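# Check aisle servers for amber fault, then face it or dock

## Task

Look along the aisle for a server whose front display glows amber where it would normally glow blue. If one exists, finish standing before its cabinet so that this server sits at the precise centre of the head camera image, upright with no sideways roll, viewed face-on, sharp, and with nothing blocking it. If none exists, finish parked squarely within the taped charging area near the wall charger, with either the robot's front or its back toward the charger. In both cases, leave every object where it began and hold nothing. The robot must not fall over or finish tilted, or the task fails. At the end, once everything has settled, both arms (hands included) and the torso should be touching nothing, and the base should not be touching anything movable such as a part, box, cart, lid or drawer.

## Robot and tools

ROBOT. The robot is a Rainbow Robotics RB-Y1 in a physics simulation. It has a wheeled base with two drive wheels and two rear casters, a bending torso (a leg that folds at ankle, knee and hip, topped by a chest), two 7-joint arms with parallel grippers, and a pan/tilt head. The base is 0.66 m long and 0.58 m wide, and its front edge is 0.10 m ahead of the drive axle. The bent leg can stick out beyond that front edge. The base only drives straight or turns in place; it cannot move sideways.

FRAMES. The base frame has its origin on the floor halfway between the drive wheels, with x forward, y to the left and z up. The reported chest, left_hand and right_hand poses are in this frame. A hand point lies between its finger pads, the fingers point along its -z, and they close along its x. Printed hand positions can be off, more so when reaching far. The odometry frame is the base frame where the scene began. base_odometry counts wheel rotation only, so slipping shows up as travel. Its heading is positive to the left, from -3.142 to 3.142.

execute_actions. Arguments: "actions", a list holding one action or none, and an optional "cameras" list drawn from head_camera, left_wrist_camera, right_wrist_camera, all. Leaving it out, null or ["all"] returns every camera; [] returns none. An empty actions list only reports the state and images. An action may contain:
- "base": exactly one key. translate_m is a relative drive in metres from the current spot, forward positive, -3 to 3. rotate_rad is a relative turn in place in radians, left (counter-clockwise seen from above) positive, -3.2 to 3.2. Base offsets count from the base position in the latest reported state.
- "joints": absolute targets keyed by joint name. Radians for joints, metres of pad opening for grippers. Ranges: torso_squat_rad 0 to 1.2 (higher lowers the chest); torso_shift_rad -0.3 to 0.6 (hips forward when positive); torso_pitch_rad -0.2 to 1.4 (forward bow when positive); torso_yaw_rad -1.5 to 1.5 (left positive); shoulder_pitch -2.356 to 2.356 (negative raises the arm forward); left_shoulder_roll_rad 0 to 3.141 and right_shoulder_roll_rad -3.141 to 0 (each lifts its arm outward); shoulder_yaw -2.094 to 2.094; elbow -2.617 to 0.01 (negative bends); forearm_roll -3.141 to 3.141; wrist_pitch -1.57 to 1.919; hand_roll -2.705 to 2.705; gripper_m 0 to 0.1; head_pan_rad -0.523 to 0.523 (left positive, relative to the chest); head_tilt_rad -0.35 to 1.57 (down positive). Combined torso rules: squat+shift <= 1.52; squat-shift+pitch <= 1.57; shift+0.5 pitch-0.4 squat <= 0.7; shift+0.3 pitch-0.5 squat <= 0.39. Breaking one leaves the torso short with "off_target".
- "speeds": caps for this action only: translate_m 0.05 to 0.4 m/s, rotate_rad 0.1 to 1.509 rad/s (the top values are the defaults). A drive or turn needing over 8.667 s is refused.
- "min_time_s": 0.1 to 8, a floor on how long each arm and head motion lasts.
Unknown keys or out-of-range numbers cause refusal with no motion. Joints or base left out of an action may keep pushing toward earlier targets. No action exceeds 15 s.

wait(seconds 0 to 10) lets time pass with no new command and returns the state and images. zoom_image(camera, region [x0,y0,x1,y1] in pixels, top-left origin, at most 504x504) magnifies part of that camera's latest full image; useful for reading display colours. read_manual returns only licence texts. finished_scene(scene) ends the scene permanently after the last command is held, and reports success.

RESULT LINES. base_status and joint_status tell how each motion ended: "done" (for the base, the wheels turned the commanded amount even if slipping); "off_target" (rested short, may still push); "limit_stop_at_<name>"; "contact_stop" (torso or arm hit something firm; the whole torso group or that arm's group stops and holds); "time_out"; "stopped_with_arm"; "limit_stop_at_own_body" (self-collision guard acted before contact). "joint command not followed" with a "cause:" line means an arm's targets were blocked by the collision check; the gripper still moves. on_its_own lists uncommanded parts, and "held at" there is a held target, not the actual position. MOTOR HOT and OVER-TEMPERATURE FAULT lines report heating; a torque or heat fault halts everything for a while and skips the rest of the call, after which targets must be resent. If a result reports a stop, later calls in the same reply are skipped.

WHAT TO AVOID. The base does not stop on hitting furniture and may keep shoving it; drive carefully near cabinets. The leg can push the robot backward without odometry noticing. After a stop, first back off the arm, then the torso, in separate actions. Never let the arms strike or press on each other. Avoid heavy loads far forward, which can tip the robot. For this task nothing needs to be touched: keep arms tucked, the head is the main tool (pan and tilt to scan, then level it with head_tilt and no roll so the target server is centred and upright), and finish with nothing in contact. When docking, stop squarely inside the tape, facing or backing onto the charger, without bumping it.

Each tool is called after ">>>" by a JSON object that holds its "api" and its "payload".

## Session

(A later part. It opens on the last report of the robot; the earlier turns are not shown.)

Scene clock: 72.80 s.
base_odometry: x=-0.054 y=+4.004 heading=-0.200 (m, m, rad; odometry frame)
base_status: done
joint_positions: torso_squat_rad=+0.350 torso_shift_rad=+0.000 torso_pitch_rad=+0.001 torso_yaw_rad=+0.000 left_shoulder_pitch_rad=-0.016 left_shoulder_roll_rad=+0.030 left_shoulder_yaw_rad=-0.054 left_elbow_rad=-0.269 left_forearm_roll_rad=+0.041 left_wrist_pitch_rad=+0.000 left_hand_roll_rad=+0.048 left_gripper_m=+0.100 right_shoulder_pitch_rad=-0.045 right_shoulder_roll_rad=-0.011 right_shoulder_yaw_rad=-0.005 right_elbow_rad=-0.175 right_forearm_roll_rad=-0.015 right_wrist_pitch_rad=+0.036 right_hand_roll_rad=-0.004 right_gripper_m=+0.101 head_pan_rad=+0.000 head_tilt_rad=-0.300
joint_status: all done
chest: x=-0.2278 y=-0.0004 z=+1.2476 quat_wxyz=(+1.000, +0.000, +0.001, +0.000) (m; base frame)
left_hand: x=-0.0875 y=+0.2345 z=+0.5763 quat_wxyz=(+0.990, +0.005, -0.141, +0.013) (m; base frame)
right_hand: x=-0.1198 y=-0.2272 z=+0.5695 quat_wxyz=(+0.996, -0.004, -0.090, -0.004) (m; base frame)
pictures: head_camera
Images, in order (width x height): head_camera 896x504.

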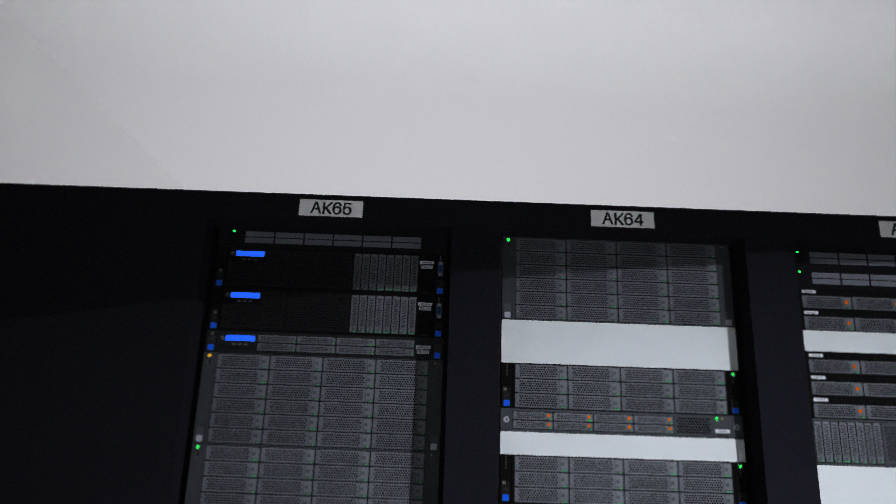

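>>> {"api": "execute_actions", "payload": {"actions": [{"joints": {"head_tilt_rad": 0.15}}], "cameras": ["head_camera"]}}

Scene clock: 74.07 s.
base_odometry: x=-0.054 y=+4.004 heading=-0.200 (m, m, rad; odometry frame)
base_status: not commanded
joint_positions: torso_squat_rad=+0.350 torso_shift_rad=+0.000 torso_pitch_rad=+0.001 torso_yaw_rad=+0.000 left_shoulder_pitch_rad=-0.016 left_shoulder_roll_rad=+0.030 left_shoulder_yaw_rad=-0.054 left_elbow_rad=-0.269 left_forearm_roll_rad=+0.041 left_wrist_pitch_rad=+0.000 left_hand_roll_rad=+0.048 left_gripper_m=+0.100 right_shoulder_pitch_rad=-0.045 right_shoulder_roll_rad=-0.011 right_shoulder_yaw_rad=-0.005 right_elbow_rad=-0.175 right_forearm_roll_rad=-0.015 right_wrist_pitch_rad=+0.036 right_hand_roll_rad=-0.004 right_gripper_m=+0.101 head_pan_rad=+0.000 head_tilt_rad=+0.150
joint_status: all done
chest: x=-0.2278 y=-0.0004 z=+1.2476 quat_wxyz=(+1.000, +0.000, +0.001, +0.000) (m; base frame)
left_hand: x=-0.0875 y=+0.2345 z=+0.5763 quat_wxyz=(+0.990, +0.005, -0.141, +0.013) (m; base frame)
right_hand: x=-0.1198 y=-0.2272 z=+0.5695 quat_wxyz=(+0.996, -0.004, -0.090, -0.004) (m; base frame)
pictures: head_camera
Images, in order (width x height): head_camera 896x504.

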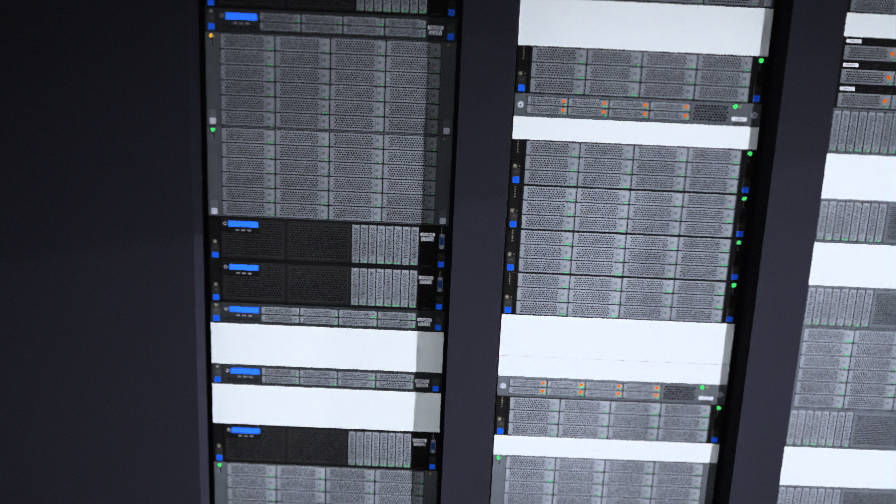

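>>> {"api": "execute_actions", "payload": {"actions": [{"joints": {"head_tilt_rad": 0.62}}], "cameras": ["head_camera"]}}

Scene clock: 75.30 s.
base_odometry: x=-0.054 y=+4.004 heading=-0.200 (m, m, rad; odometry frame)
base_status: not commanded
joint_positions: torso_squat_rad=+0.350 torso_shift_rad=+0.000 torso_pitch_rad=+0.001 torso_yaw_rad=+0.000 left_shoulder_pitch_rad=-0.016 left_shoulder_roll_rad=+0.030 left_shoulder_yaw_rad=-0.054 left_elbow_rad=-0.269 left_forearm_roll_rad=+0.041 left_wrist_pitch_rad=+0.000 left_hand_roll_rad=+0.048 left_gripper_m=+0.100 right_shoulder_pitch_rad=-0.045 right_shoulder_roll_rad=-0.011 right_shoulder_yaw_rad=-0.005 right_elbow_rad=-0.175 right_forearm_roll_rad=-0.015 right_wrist_pitch_rad=+0.036 right_hand_roll_rad=-0.004 right_gripper_m=+0.101 head_pan_rad=+0.000 head_tilt_rad=+0.620
joint_status: all done
chest: x=-0.2278 y=-0.0004 z=+1.2476 quat_wxyz=(+1.000, +0.000, +0.001, +0.000) (m; base frame)
left_hand: x=-0.0875 y=+0.2345 z=+0.5763 quat_wxyz=(+0.990, +0.005, -0.141, +0.013) (m; base frame)
right_hand: x=-0.1198 y=-0.2272 z=+0.5695 quat_wxyz=(+0.996, -0.004, -0.090, -0.004) (m; base frame)
pictures: head_camera
Images, in order (width x height): head_camera 896x504.

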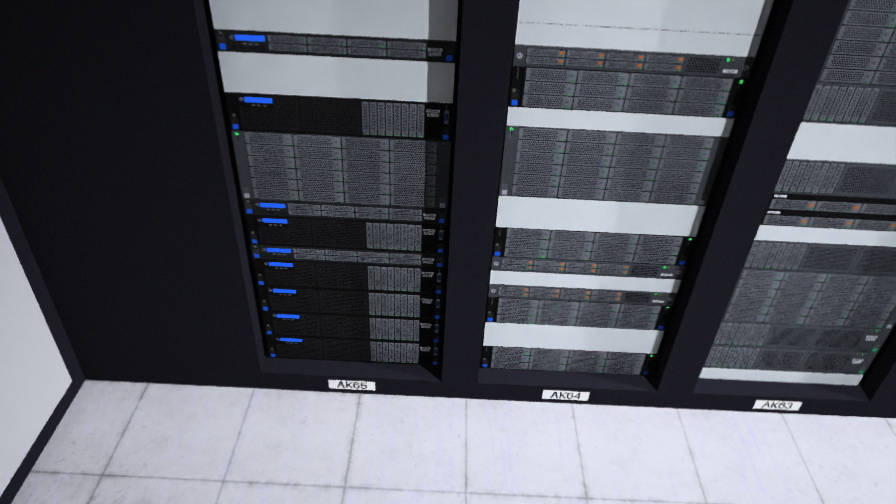

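AK64 and AK65 are clear; the orange marks on them are just accents on drive caddies. Now I'll pan right to see all of AK63.

>>> {"api": "execute_actions", "payload": {"actions": [{"joints": {"head_pan_rad": -0.5, "head_tilt_rad": 0.6}}], "cameras": ["head_camera"]}}

Scene clock: 76.63 s.
base_odometry: x=-0.054 y=+4.004 heading=-0.200 (m, m, rad; odometry frame)
base_status: not commanded
joint_positions: torso_squat_rad=+0.350 torso_shift_rad=+0.000 torso_pitch_rad=+0.001 torso_yaw_rad=+0.000 left_shoulder_pitch_rad=-0.016 left_shoulder_roll_rad=+0.030 left_shoulder_yaw_rad=-0.054 left_elbow_rad=-0.269 left_forearm_roll_rad=+0.041 left_wrist_pitch_rad=+0.000 left_hand_roll_rad=+0.048 left_gripper_m=+0.100 right_shoulder_pitch_rad=-0.045 right_shoulder_roll_rad=-0.011 right_shoulder_yaw_rad=-0.005 right_elbow_rad=-0.175 right_forearm_roll_rad=-0.015 right_wrist_pitch_rad=+0.036 right_hand_roll_rad=-0.004 right_gripper_m=+0.101 head_pan_rad=-0.500 head_tilt_rad=+0.600
joint_status: all done
chest: x=-0.2278 y=-0.0004 z=+1.2476 quat_wxyz=(+1.000, +0.000, +0.001, +0.000) (m; base frame)
left_hand: x=-0.0875 y=+0.2345 z=+0.5763 quat_wxyz=(+0.990, +0.005, -0.141, +0.013) (m; base frame)
right_hand: x=-0.1198 y=-0.2272 z=+0.5695 quat_wxyz=(+0.996, -0.004, -0.090, -0.004) (m; base frame)
pictures: head_camera
Images, in order (width x height): head_camera 896x504.

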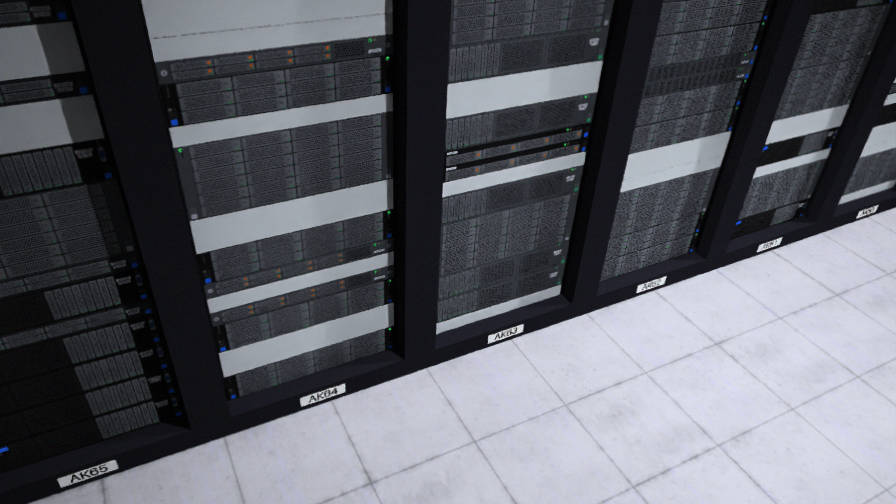

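>>> {"api": "execute_actions", "payload": {"actions": [{"joints": {"head_pan_rad": -0.5, "head_tilt_rad": -0.05}}], "cameras": ["head_camera"]}}

Scene clock: 78.00 s.
base_odometry: x=-0.054 y=+4.004 heading=-0.200 (m, m, rad; odometry frame)
base_status: not commanded
joint_positions: torso_squat_rad=+0.350 torso_shift_rad=+0.000 torso_pitch_rad=+0.001 torso_yaw_rad=+0.000 left_shoulder_pitch_rad=-0.016 left_shoulder_roll_rad=+0.030 left_shoulder_yaw_rad=-0.054 left_elbow_rad=-0.269 left_forearm_roll_rad=+0.041 left_wrist_pitch_rad=+0.000 left_hand_roll_rad=+0.048 left_gripper_m=+0.100 right_shoulder_pitch_rad=-0.045 right_shoulder_roll_rad=-0.011 right_shoulder_yaw_rad=-0.005 right_elbow_rad=-0.175 right_forearm_roll_rad=-0.015 right_wrist_pitch_rad=+0.036 right_hand_roll_rad=-0.004 right_gripper_m=+0.101 head_pan_rad=-0.500 head_tilt_rad=-0.050
joint_status: all done
chest: x=-0.2278 y=-0.0004 z=+1.2476 quat_wxyz=(+1.000, +0.000, +0.001, +0.000) (m; base frame)
left_hand: x=-0.0875 y=+0.2345 z=+0.5763 quat_wxyz=(+0.990, +0.005, -0.141, +0.013) (m; base frame)
right_hand: x=-0.1198 y=-0.2272 z=+0.5695 quat_wxyz=(+0.996, -0.004, -0.090, -0.004) (m; base frame)
pictures: head_camera
Images, in order (width x height): head_camera 896x504.

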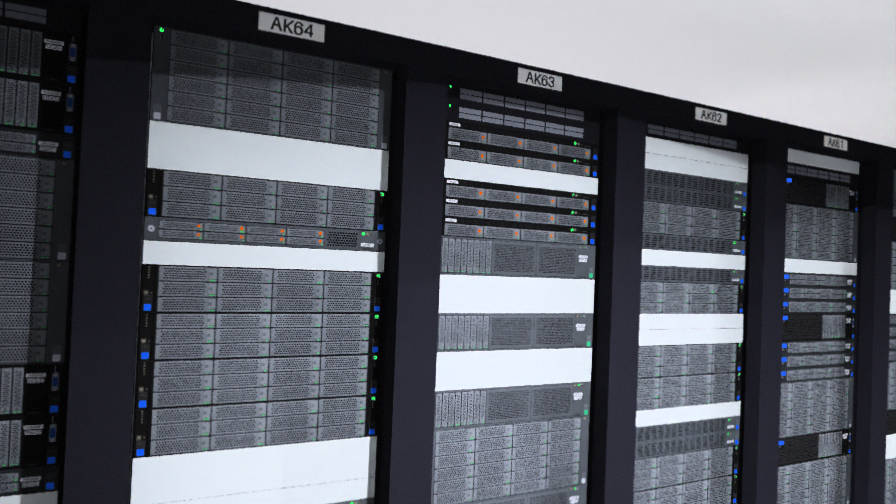

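>>> {"api": "zoom_image", "payload": {"camera": "head_camera", "region": [420, 70, 620, 300]}}

Region (420, 70, 620, 300) of head_camera's 896x504 image, scaled by 2.191, with more detail than that image has; it fills the left 438 columns of this view, and the rest is white.

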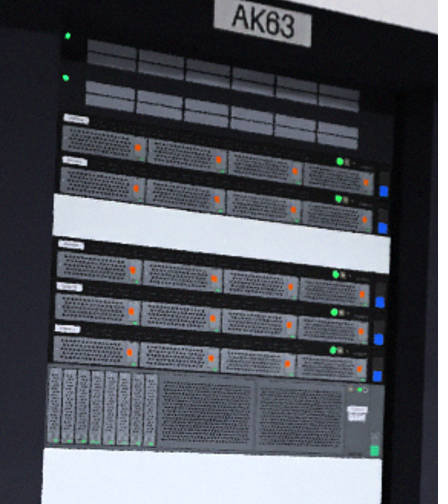

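AK63 only has orange caddy latches and no amber display, so the whole right row is clear. I'll turn around to check the remaining left-row cabinets, AG63 and AG64.

>>> {"api": "execute_actions", "payload": {"actions": [{"base": {"rotate_rad": 3.14}, "joints": {"head_pan_rad": 0.0, "head_tilt_rad": -0.3}}], "cameras": ["head_camera"]}}

Scene clock: 84.30 s.
base_odometry: x=-0.055 y=+4.004 heading=+2.940 (m, m, rad; odometry frame)
base_status: done
joint_positions: torso_squat_rad=+0.350 torso_shift_rad=+0.000 torso_pitch_rad=+0.001 torso_yaw_rad=+0.000 left_shoulder_pitch_rad=-0.016 left_shoulder_roll_rad=+0.030 left_shoulder_yaw_rad=-0.054 left_elbow_rad=-0.269 left_forearm_roll_rad=+0.041 left_wrist_pitch_rad=+0.000 left_hand_roll_rad=+0.048 left_gripper_m=+0.100 right_shoulder_pitch_rad=-0.044 right_shoulder_roll_rad=-0.011 right_shoulder_yaw_rad=-0.005 right_elbow_rad=-0.175 right_forearm_roll_rad=-0.015 right_wrist_pitch_rad=+0.036 right_hand_roll_rad=-0.004 right_gripper_m=+0.101 head_pan_rad=+0.000 head_tilt_rad=-0.300
joint_status: all done
chest: x=-0.2279 y=-0.0005 z=+1.2476 quat_wxyz=(+1.000, +0.000, +0.001, +0.000) (m; base frame)
left_hand: x=-0.0875 y=+0.2345 z=+0.5763 quat_wxyz=(+0.990, +0.005, -0.141, +0.013) (m; base frame)
right_hand: x=-0.1198 y=-0.2272 z=+0.5695 quat_wxyz=(+0.996, -0.004, -0.090, -0.004) (m; base frame)
pictures: head_camera
Images, in order (width x height): head_camera 896x504.

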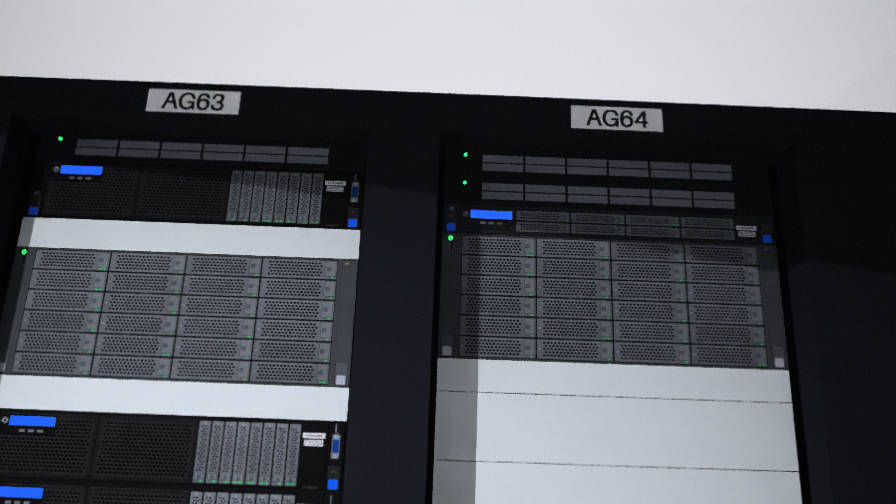

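>>> {"api": "execute_actions", "payload": {"actions": [{"joints": {"head_tilt_rad": 0.3, "head_pan_rad": 0.1}}], "cameras": ["head_camera"]}}

Scene clock: 85.57 s.
base_odometry: x=-0.055 y=+4.004 heading=+2.940 (m, m, rad; odometry frame)
base_status: not commanded
joint_positions: torso_squat_rad=+0.350 torso_shift_rad=+0.000 torso_pitch_rad=+0.001 torso_yaw_rad=+0.000 left_shoulder_pitch_rad=-0.016 left_shoulder_roll_rad=+0.030 left_shoulder_yaw_rad=-0.054 left_elbow_rad=-0.269 left_forearm_roll_rad=+0.041 left_wrist_pitch_rad=+0.000 left_hand_roll_rad=+0.048 left_gripper_m=+0.100 right_shoulder_pitch_rad=-0.044 right_shoulder_roll_rad=-0.011 right_shoulder_yaw_rad=-0.005 right_elbow_rad=-0.175 right_forearm_roll_rad=-0.015 right_wrist_pitch_rad=+0.036 right_hand_roll_rad=-0.004 right_gripper_m=+0.101 head_pan_rad=+0.100 head_tilt_rad=+0.300
joint_status: all done
chest: x=-0.2279 y=-0.0005 z=+1.2476 quat_wxyz=(+1.000, +0.000, +0.001, +0.000) (m; base frame)
left_hand: x=-0.0875 y=+0.2345 z=+0.5763 quat_wxyz=(+0.990, +0.005, -0.141, +0.013) (m; base frame)
right_hand: x=-0.1198 y=-0.2272 z=+0.5695 quat_wxyz=(+0.996, -0.004, -0.090, -0.004) (m; base frame)
pictures: head_camera
Images, in order (width x height): head_camera 896x504.

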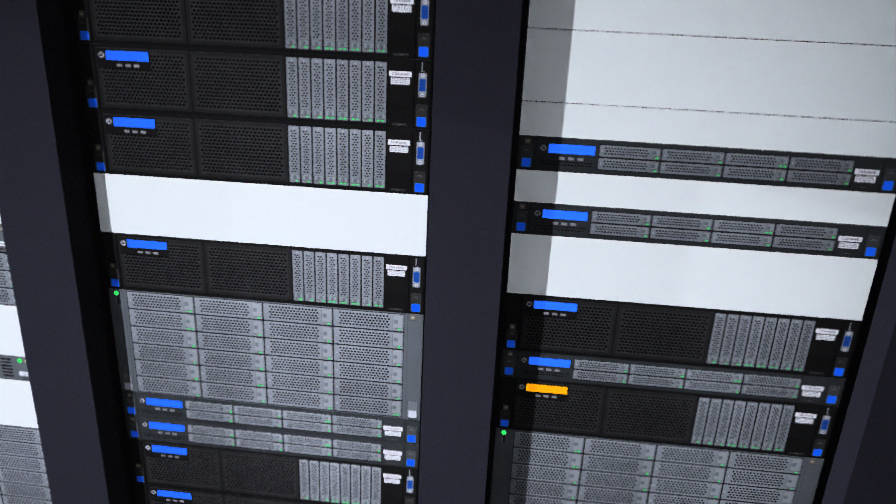

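Found it: there's an amber display in cabinet AG64 at about (547, 388). I'll zoom in to confirm.

>>> {"api": "zoom_image", "payload": {"camera": "head_camera", "region": [480, 290, 896, 504]}}

Region (480, 290, 896, 504) of head_camera's 896x504 image, scaled by 1.212, with more detail than that image has; it fills the top 259 rows of this view, and the rest is white.

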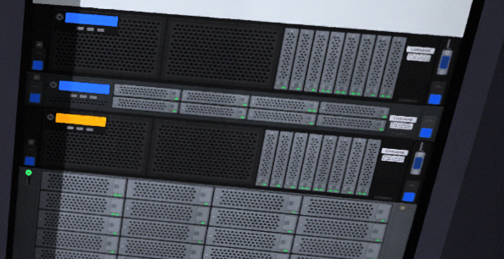

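Confirmed: the faulty server is the 2U unit with the amber display in cabinet AG64. Right now I'm about 0.28 m off to the side of that cabinet's centre and looking steeply down at the server. I'll reposition squarely in front of AG64, back up a little and squat slightly so the camera sees it more head-on.

>>> {"api": "execute_actions", "payload": {"actions": [{"base": {"rotate_rad": 0.5}, "joints": {"torso_squat_rad": 0.85, "head_pan_rad": 0.0}}], "cameras": []}}

Scene clock: 96.87 s.
base_odometry: x=-0.054 y=+4.004 heading=-2.844 (m, m, rad; odometry frame)
base_status: done
joint_positions: torso_squat_rad=+0.850 torso_shift_rad=+0.000 torso_pitch_rad=+0.001 torso_yaw_rad=+0.000 left_shoulder_pitch_rad=-0.016 left_shoulder_roll_rad=+0.030 left_shoulder_yaw_rad=-0.054 left_elbow_rad=-0.269 left_forearm_roll_rad=+0.041 left_wrist_pitch_rad=+0.000 left_hand_roll_rad=+0.048 left_gripper_m=+0.100 right_shoulder_pitch_rad=-0.044 right_shoulder_roll_rad=-0.011 right_shoulder_yaw_rad=-0.005 right_elbow_rad=-0.175 right_forearm_roll_rad=-0.015 right_wrist_pitch_rad=+0.036 right_hand_roll_rad=-0.004 right_gripper_m=+0.101 head_pan_rad=+0.000 head_tilt_rad=+0.300
joint_status: all done
chest: x=-0.2278 y=-0.0004 z=+1.0519 quat_wxyz=(+1.000, +0.000, +0.000, +0.000) (m; base frame)
left_hand: x=-0.0874 y=+0.2346 z=+0.3807 quat_wxyz=(+0.990, +0.005, -0.141, +0.013) (m; base frame)
right_hand: x=-0.1197 y=-0.2271 z=+0.3738 quat_wxyz=(+0.996, -0.004, -0.090, -0.004) (m; base frame)
pictures: none
No camera images: the call's "cameras" was empty. Leave "cameras" out to get every camera's image.

>>> {"api": "execute_actions", "payload": {"actions": [{"base": {"translate_m": -0.58}}], "cameras": []}}

>>> {"api": "execute_actions", "payload": {"actions": [{"base": {"rotate_rad": -0.5}, "joints": {"head_tilt_rad": 0.25}}], "cameras": ["head_camera"]}}

Scene clock: 100.27 s.
base_odometry: x=+0.500 y=+4.175 heading=-2.843 (m, m, rad; odometry frame)
base_status: done
joint_positions: torso_squat_rad=+0.850 torso_shift_rad=+0.000 torso_pitch_rad=+0.001 torso_yaw_rad=+0.000 left_shoulder_pitch_rad=-0.016 left_shoulder_roll_rad=+0.030 left_shoulder_yaw_rad=-0.054 left_elbow_rad=-0.269 left_forearm_roll_rad=+0.041 left_wrist_pitch_rad=+0.000 left_hand_roll_rad=+0.048 left_gripper_m=+0.100 right_shoulder_pitch_rad=-0.044 right_shoulder_roll_rad=-0.011 right_shoulder_yaw_rad=-0.005 right_elbow_rad=-0.175 right_forearm_roll_rad=-0.015 right_wrist_pitch_rad=+0.036 right_hand_roll_rad=-0.004 right_gripper_m=+0.101 head_pan_rad=+0.000 head_tilt_rad=+0.300
joint_status: not commanded
chest: x=-0.2278 y=-0.0004 z=+1.0519 quat_wxyz=(+1.000, +0.000, +0.001, +0.000) (m; base frame)
left_hand: x=-0.0874 y=+0.2346 z=+0.3807 quat_wxyz=(+0.990, +0.005, -0.141, +0.013) (m; base frame)
right_hand: x=-0.1198 y=-0.2271 z=+0.3738 quat_wxyz=(+0.996, -0.004, -0.089, -0.004) (m; base frame)
pictures: none
No camera images: the call's "cameras" was empty. Leave "cameras" out to get every camera's image.

Scene clock: 102.70 s.
base_odometry: x=+0.500 y=+4.175 heading=+2.941 (m, m, rad; odometry frame)
base_status: done
joint_positions: torso_squat_rad=+0.850 torso_shift_rad=+0.000 torso_pitch_rad=+0.001 torso_yaw_rad=+0.000 left_shoulder_pitch_rad=-0.016 left_shoulder_roll_rad=+0.030 left_shoulder_yaw_rad=-0.054 left_elbow_rad=-0.269 left_forearm_roll_rad=+0.041 left_wrist_pitch_rad=+0.000 left_hand_roll_rad=+0.048 left_gripper_m=+0.100 right_shoulder_pitch_rad=-0.044 right_shoulder_roll_rad=-0.011 right_shoulder_yaw_rad=-0.005 right_elbow_rad=-0.175 right_forearm_roll_rad=-0.015 right_wrist_pitch_rad=+0.036 right_hand_roll_rad=-0.004 right_gripper_m=+0.101 head_pan_rad=+0.000 head_tilt_rad=+0.250
joint_status: all done
chest: x=-0.2278 y=-0.0004 z=+1.0519 quat_wxyz=(+1.000, +0.000, +0.001, +0.000) (m; base frame)
left_hand: x=-0.0874 y=+0.2346 z=+0.3806 quat_wxyz=(+0.990, +0.005, -0.141, +0.013) (m; base frame)
right_hand: x=-0.1198 y=-0.2271 z=+0.3738 quat_wxyz=(+0.996, -0.004, -0.089, -0.004) (m; base frame)
pictures: head_camera
Images, in order (width x height): head_camera 896x504.

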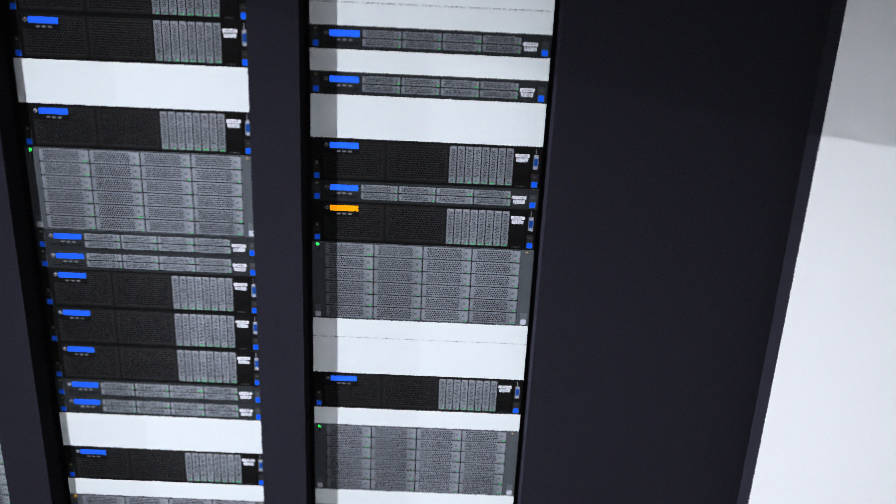

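AG64 is now well centred and seen from the front. The amber server sits slightly above and left of the image centre (448, 252), so I'll measure its exact extent before adjusting.

>>> {"api": "zoom_image", "payload": {"camera": "head_camera", "region": [298, 170, 598, 290]}}

Region (298, 170, 598, 290) of head_camera's 896x504 image, scaled by 1.680, with more detail than that image has; it fills the top 202 rows of this view, and the rest is white.

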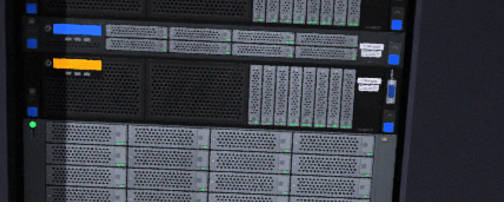

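>>> {"api": "execute_actions", "payload": {"actions": [{"joints": {"head_tilt_rad": 0.208, "head_pan_rad": 0.038}}], "cameras": ["head_camera"]}}

Scene clock: 104.13 s.
base_odometry: x=+0.500 y=+4.175 heading=+2.941 (m, m, rad; odometry frame)
base_status: not commanded
joint_positions: torso_squat_rad=+0.850 torso_shift_rad=+0.000 torso_pitch_rad=+0.001 torso_yaw_rad=+0.000 left_shoulder_pitch_rad=-0.016 left_shoulder_roll_rad=+0.030 left_shoulder_yaw_rad=-0.054 left_elbow_rad=-0.269 left_forearm_roll_rad=+0.041 left_wrist_pitch_rad=+0.000 left_hand_roll_rad=+0.048 left_gripper_m=+0.100 right_shoulder_pitch_rad=-0.044 right_shoulder_roll_rad=-0.011 right_shoulder_yaw_rad=-0.005 right_elbow_rad=-0.175 right_forearm_roll_rad=-0.015 right_wrist_pitch_rad=+0.036 right_hand_roll_rad=-0.004 right_gripper_m=+0.101 head_pan_rad=+0.038 head_tilt_rad=+0.208
joint_status: all done
chest: x=-0.2278 y=-0.0004 z=+1.0519 quat_wxyz=(+1.000, +0.000, +0.001, +0.000) (m; base frame)
left_hand: x=-0.0874 y=+0.2346 z=+0.3806 quat_wxyz=(+0.990, +0.005, -0.141, +0.013) (m; base frame)
right_hand: x=-0.1198 y=-0.2271 z=+0.3738 quat_wxyz=(+0.996, -0.004, -0.089, -0.004) (m; base frame)
pictures: head_camera
Images, in order (width x height): head_camera 896x504.

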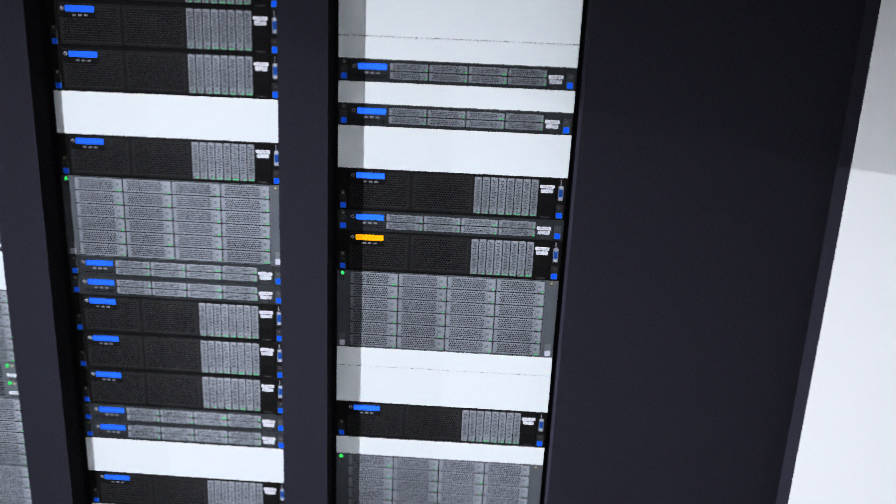

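>>> {"api": "zoom_image", "payload": {"camera": "head_camera", "region": [328, 202, 568, 302]}}

Region (328, 202, 568, 302) of head_camera's 896x504 image, scaled by 2.100, with more detail than that image has; it fills the top 210 rows of this view, and the rest is white.

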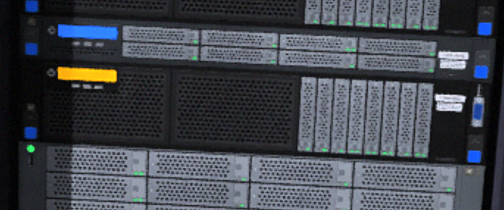

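The image centre (zoomed position ≈252,105) now sits right on the middle of the amber server (≈255,108). Before finishing, I'll use the wrist cameras to check that the arms aren't touching anything.

>>> {"api": "execute_actions", "payload": {"actions": [], "cameras": ["left_wrist_camera", "right_wrist_camera"]}}

Scene clock: 105.10 s.
base_odometry: x=+0.500 y=+4.175 heading=+2.941 (m, m, rad; odometry frame)
base_status: not commanded
joint_positions: torso_squat_rad=+0.850 torso_shift_rad=+0.000 torso_pitch_rad=+0.001 torso_yaw_rad=+0.000 left_shoulder_pitch_rad=-0.016 left_shoulder_roll_rad=+0.030 left_shoulder_yaw_rad=-0.054 left_elbow_rad=-0.269 left_forearm_roll_rad=+0.041 left_wrist_pitch_rad=+0.000 left_hand_roll_rad=+0.048 left_gripper_m=+0.100 right_shoulder_pitch_rad=-0.044 right_shoulder_roll_rad=-0.011 right_shoulder_yaw_rad=-0.005 right_elbow_rad=-0.175 right_forearm_roll_rad=-0.015 right_wrist_pitch_rad=+0.036 right_hand_roll_rad=-0.004 right_gripper_m=+0.101 head_pan_rad=+0.038 head_tilt_rad=+0.208
joint_status: all done
chest: x=-0.2278 y=-0.0004 z=+1.0519 quat_wxyz=(+1.000, +0.000, +0.001, +0.000) (m; base frame)
left_hand: x=-0.0874 y=+0.2346 z=+0.3806 quat_wxyz=(+0.990, +0.005, -0.141, +0.013) (m; base frame)
right_hand: x=-0.1198 y=-0.2271 z=+0.3738 quat_wxyz=(+0.996, -0.004, -0.089, -0.004) (m; base frame)
pictures: left_wrist_camera, right_wrist_camera
Images, in order (width x height): left_wrist_camera 644x364, right_wrist_camera 644x364.

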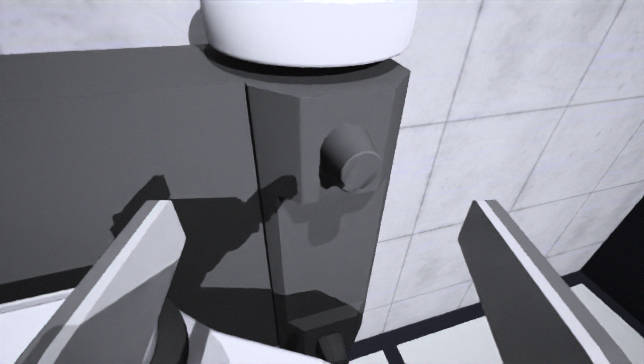

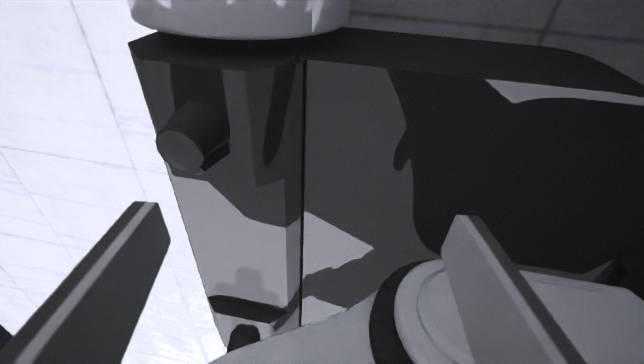

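The hands are clear of everything and no stops were reported. The amber server is centred and seen from the front, so I'm finishing scene 1.

>>> {"api": "finished_scene", "payload": {"scene": 1}}

The scene is finished: the task was done.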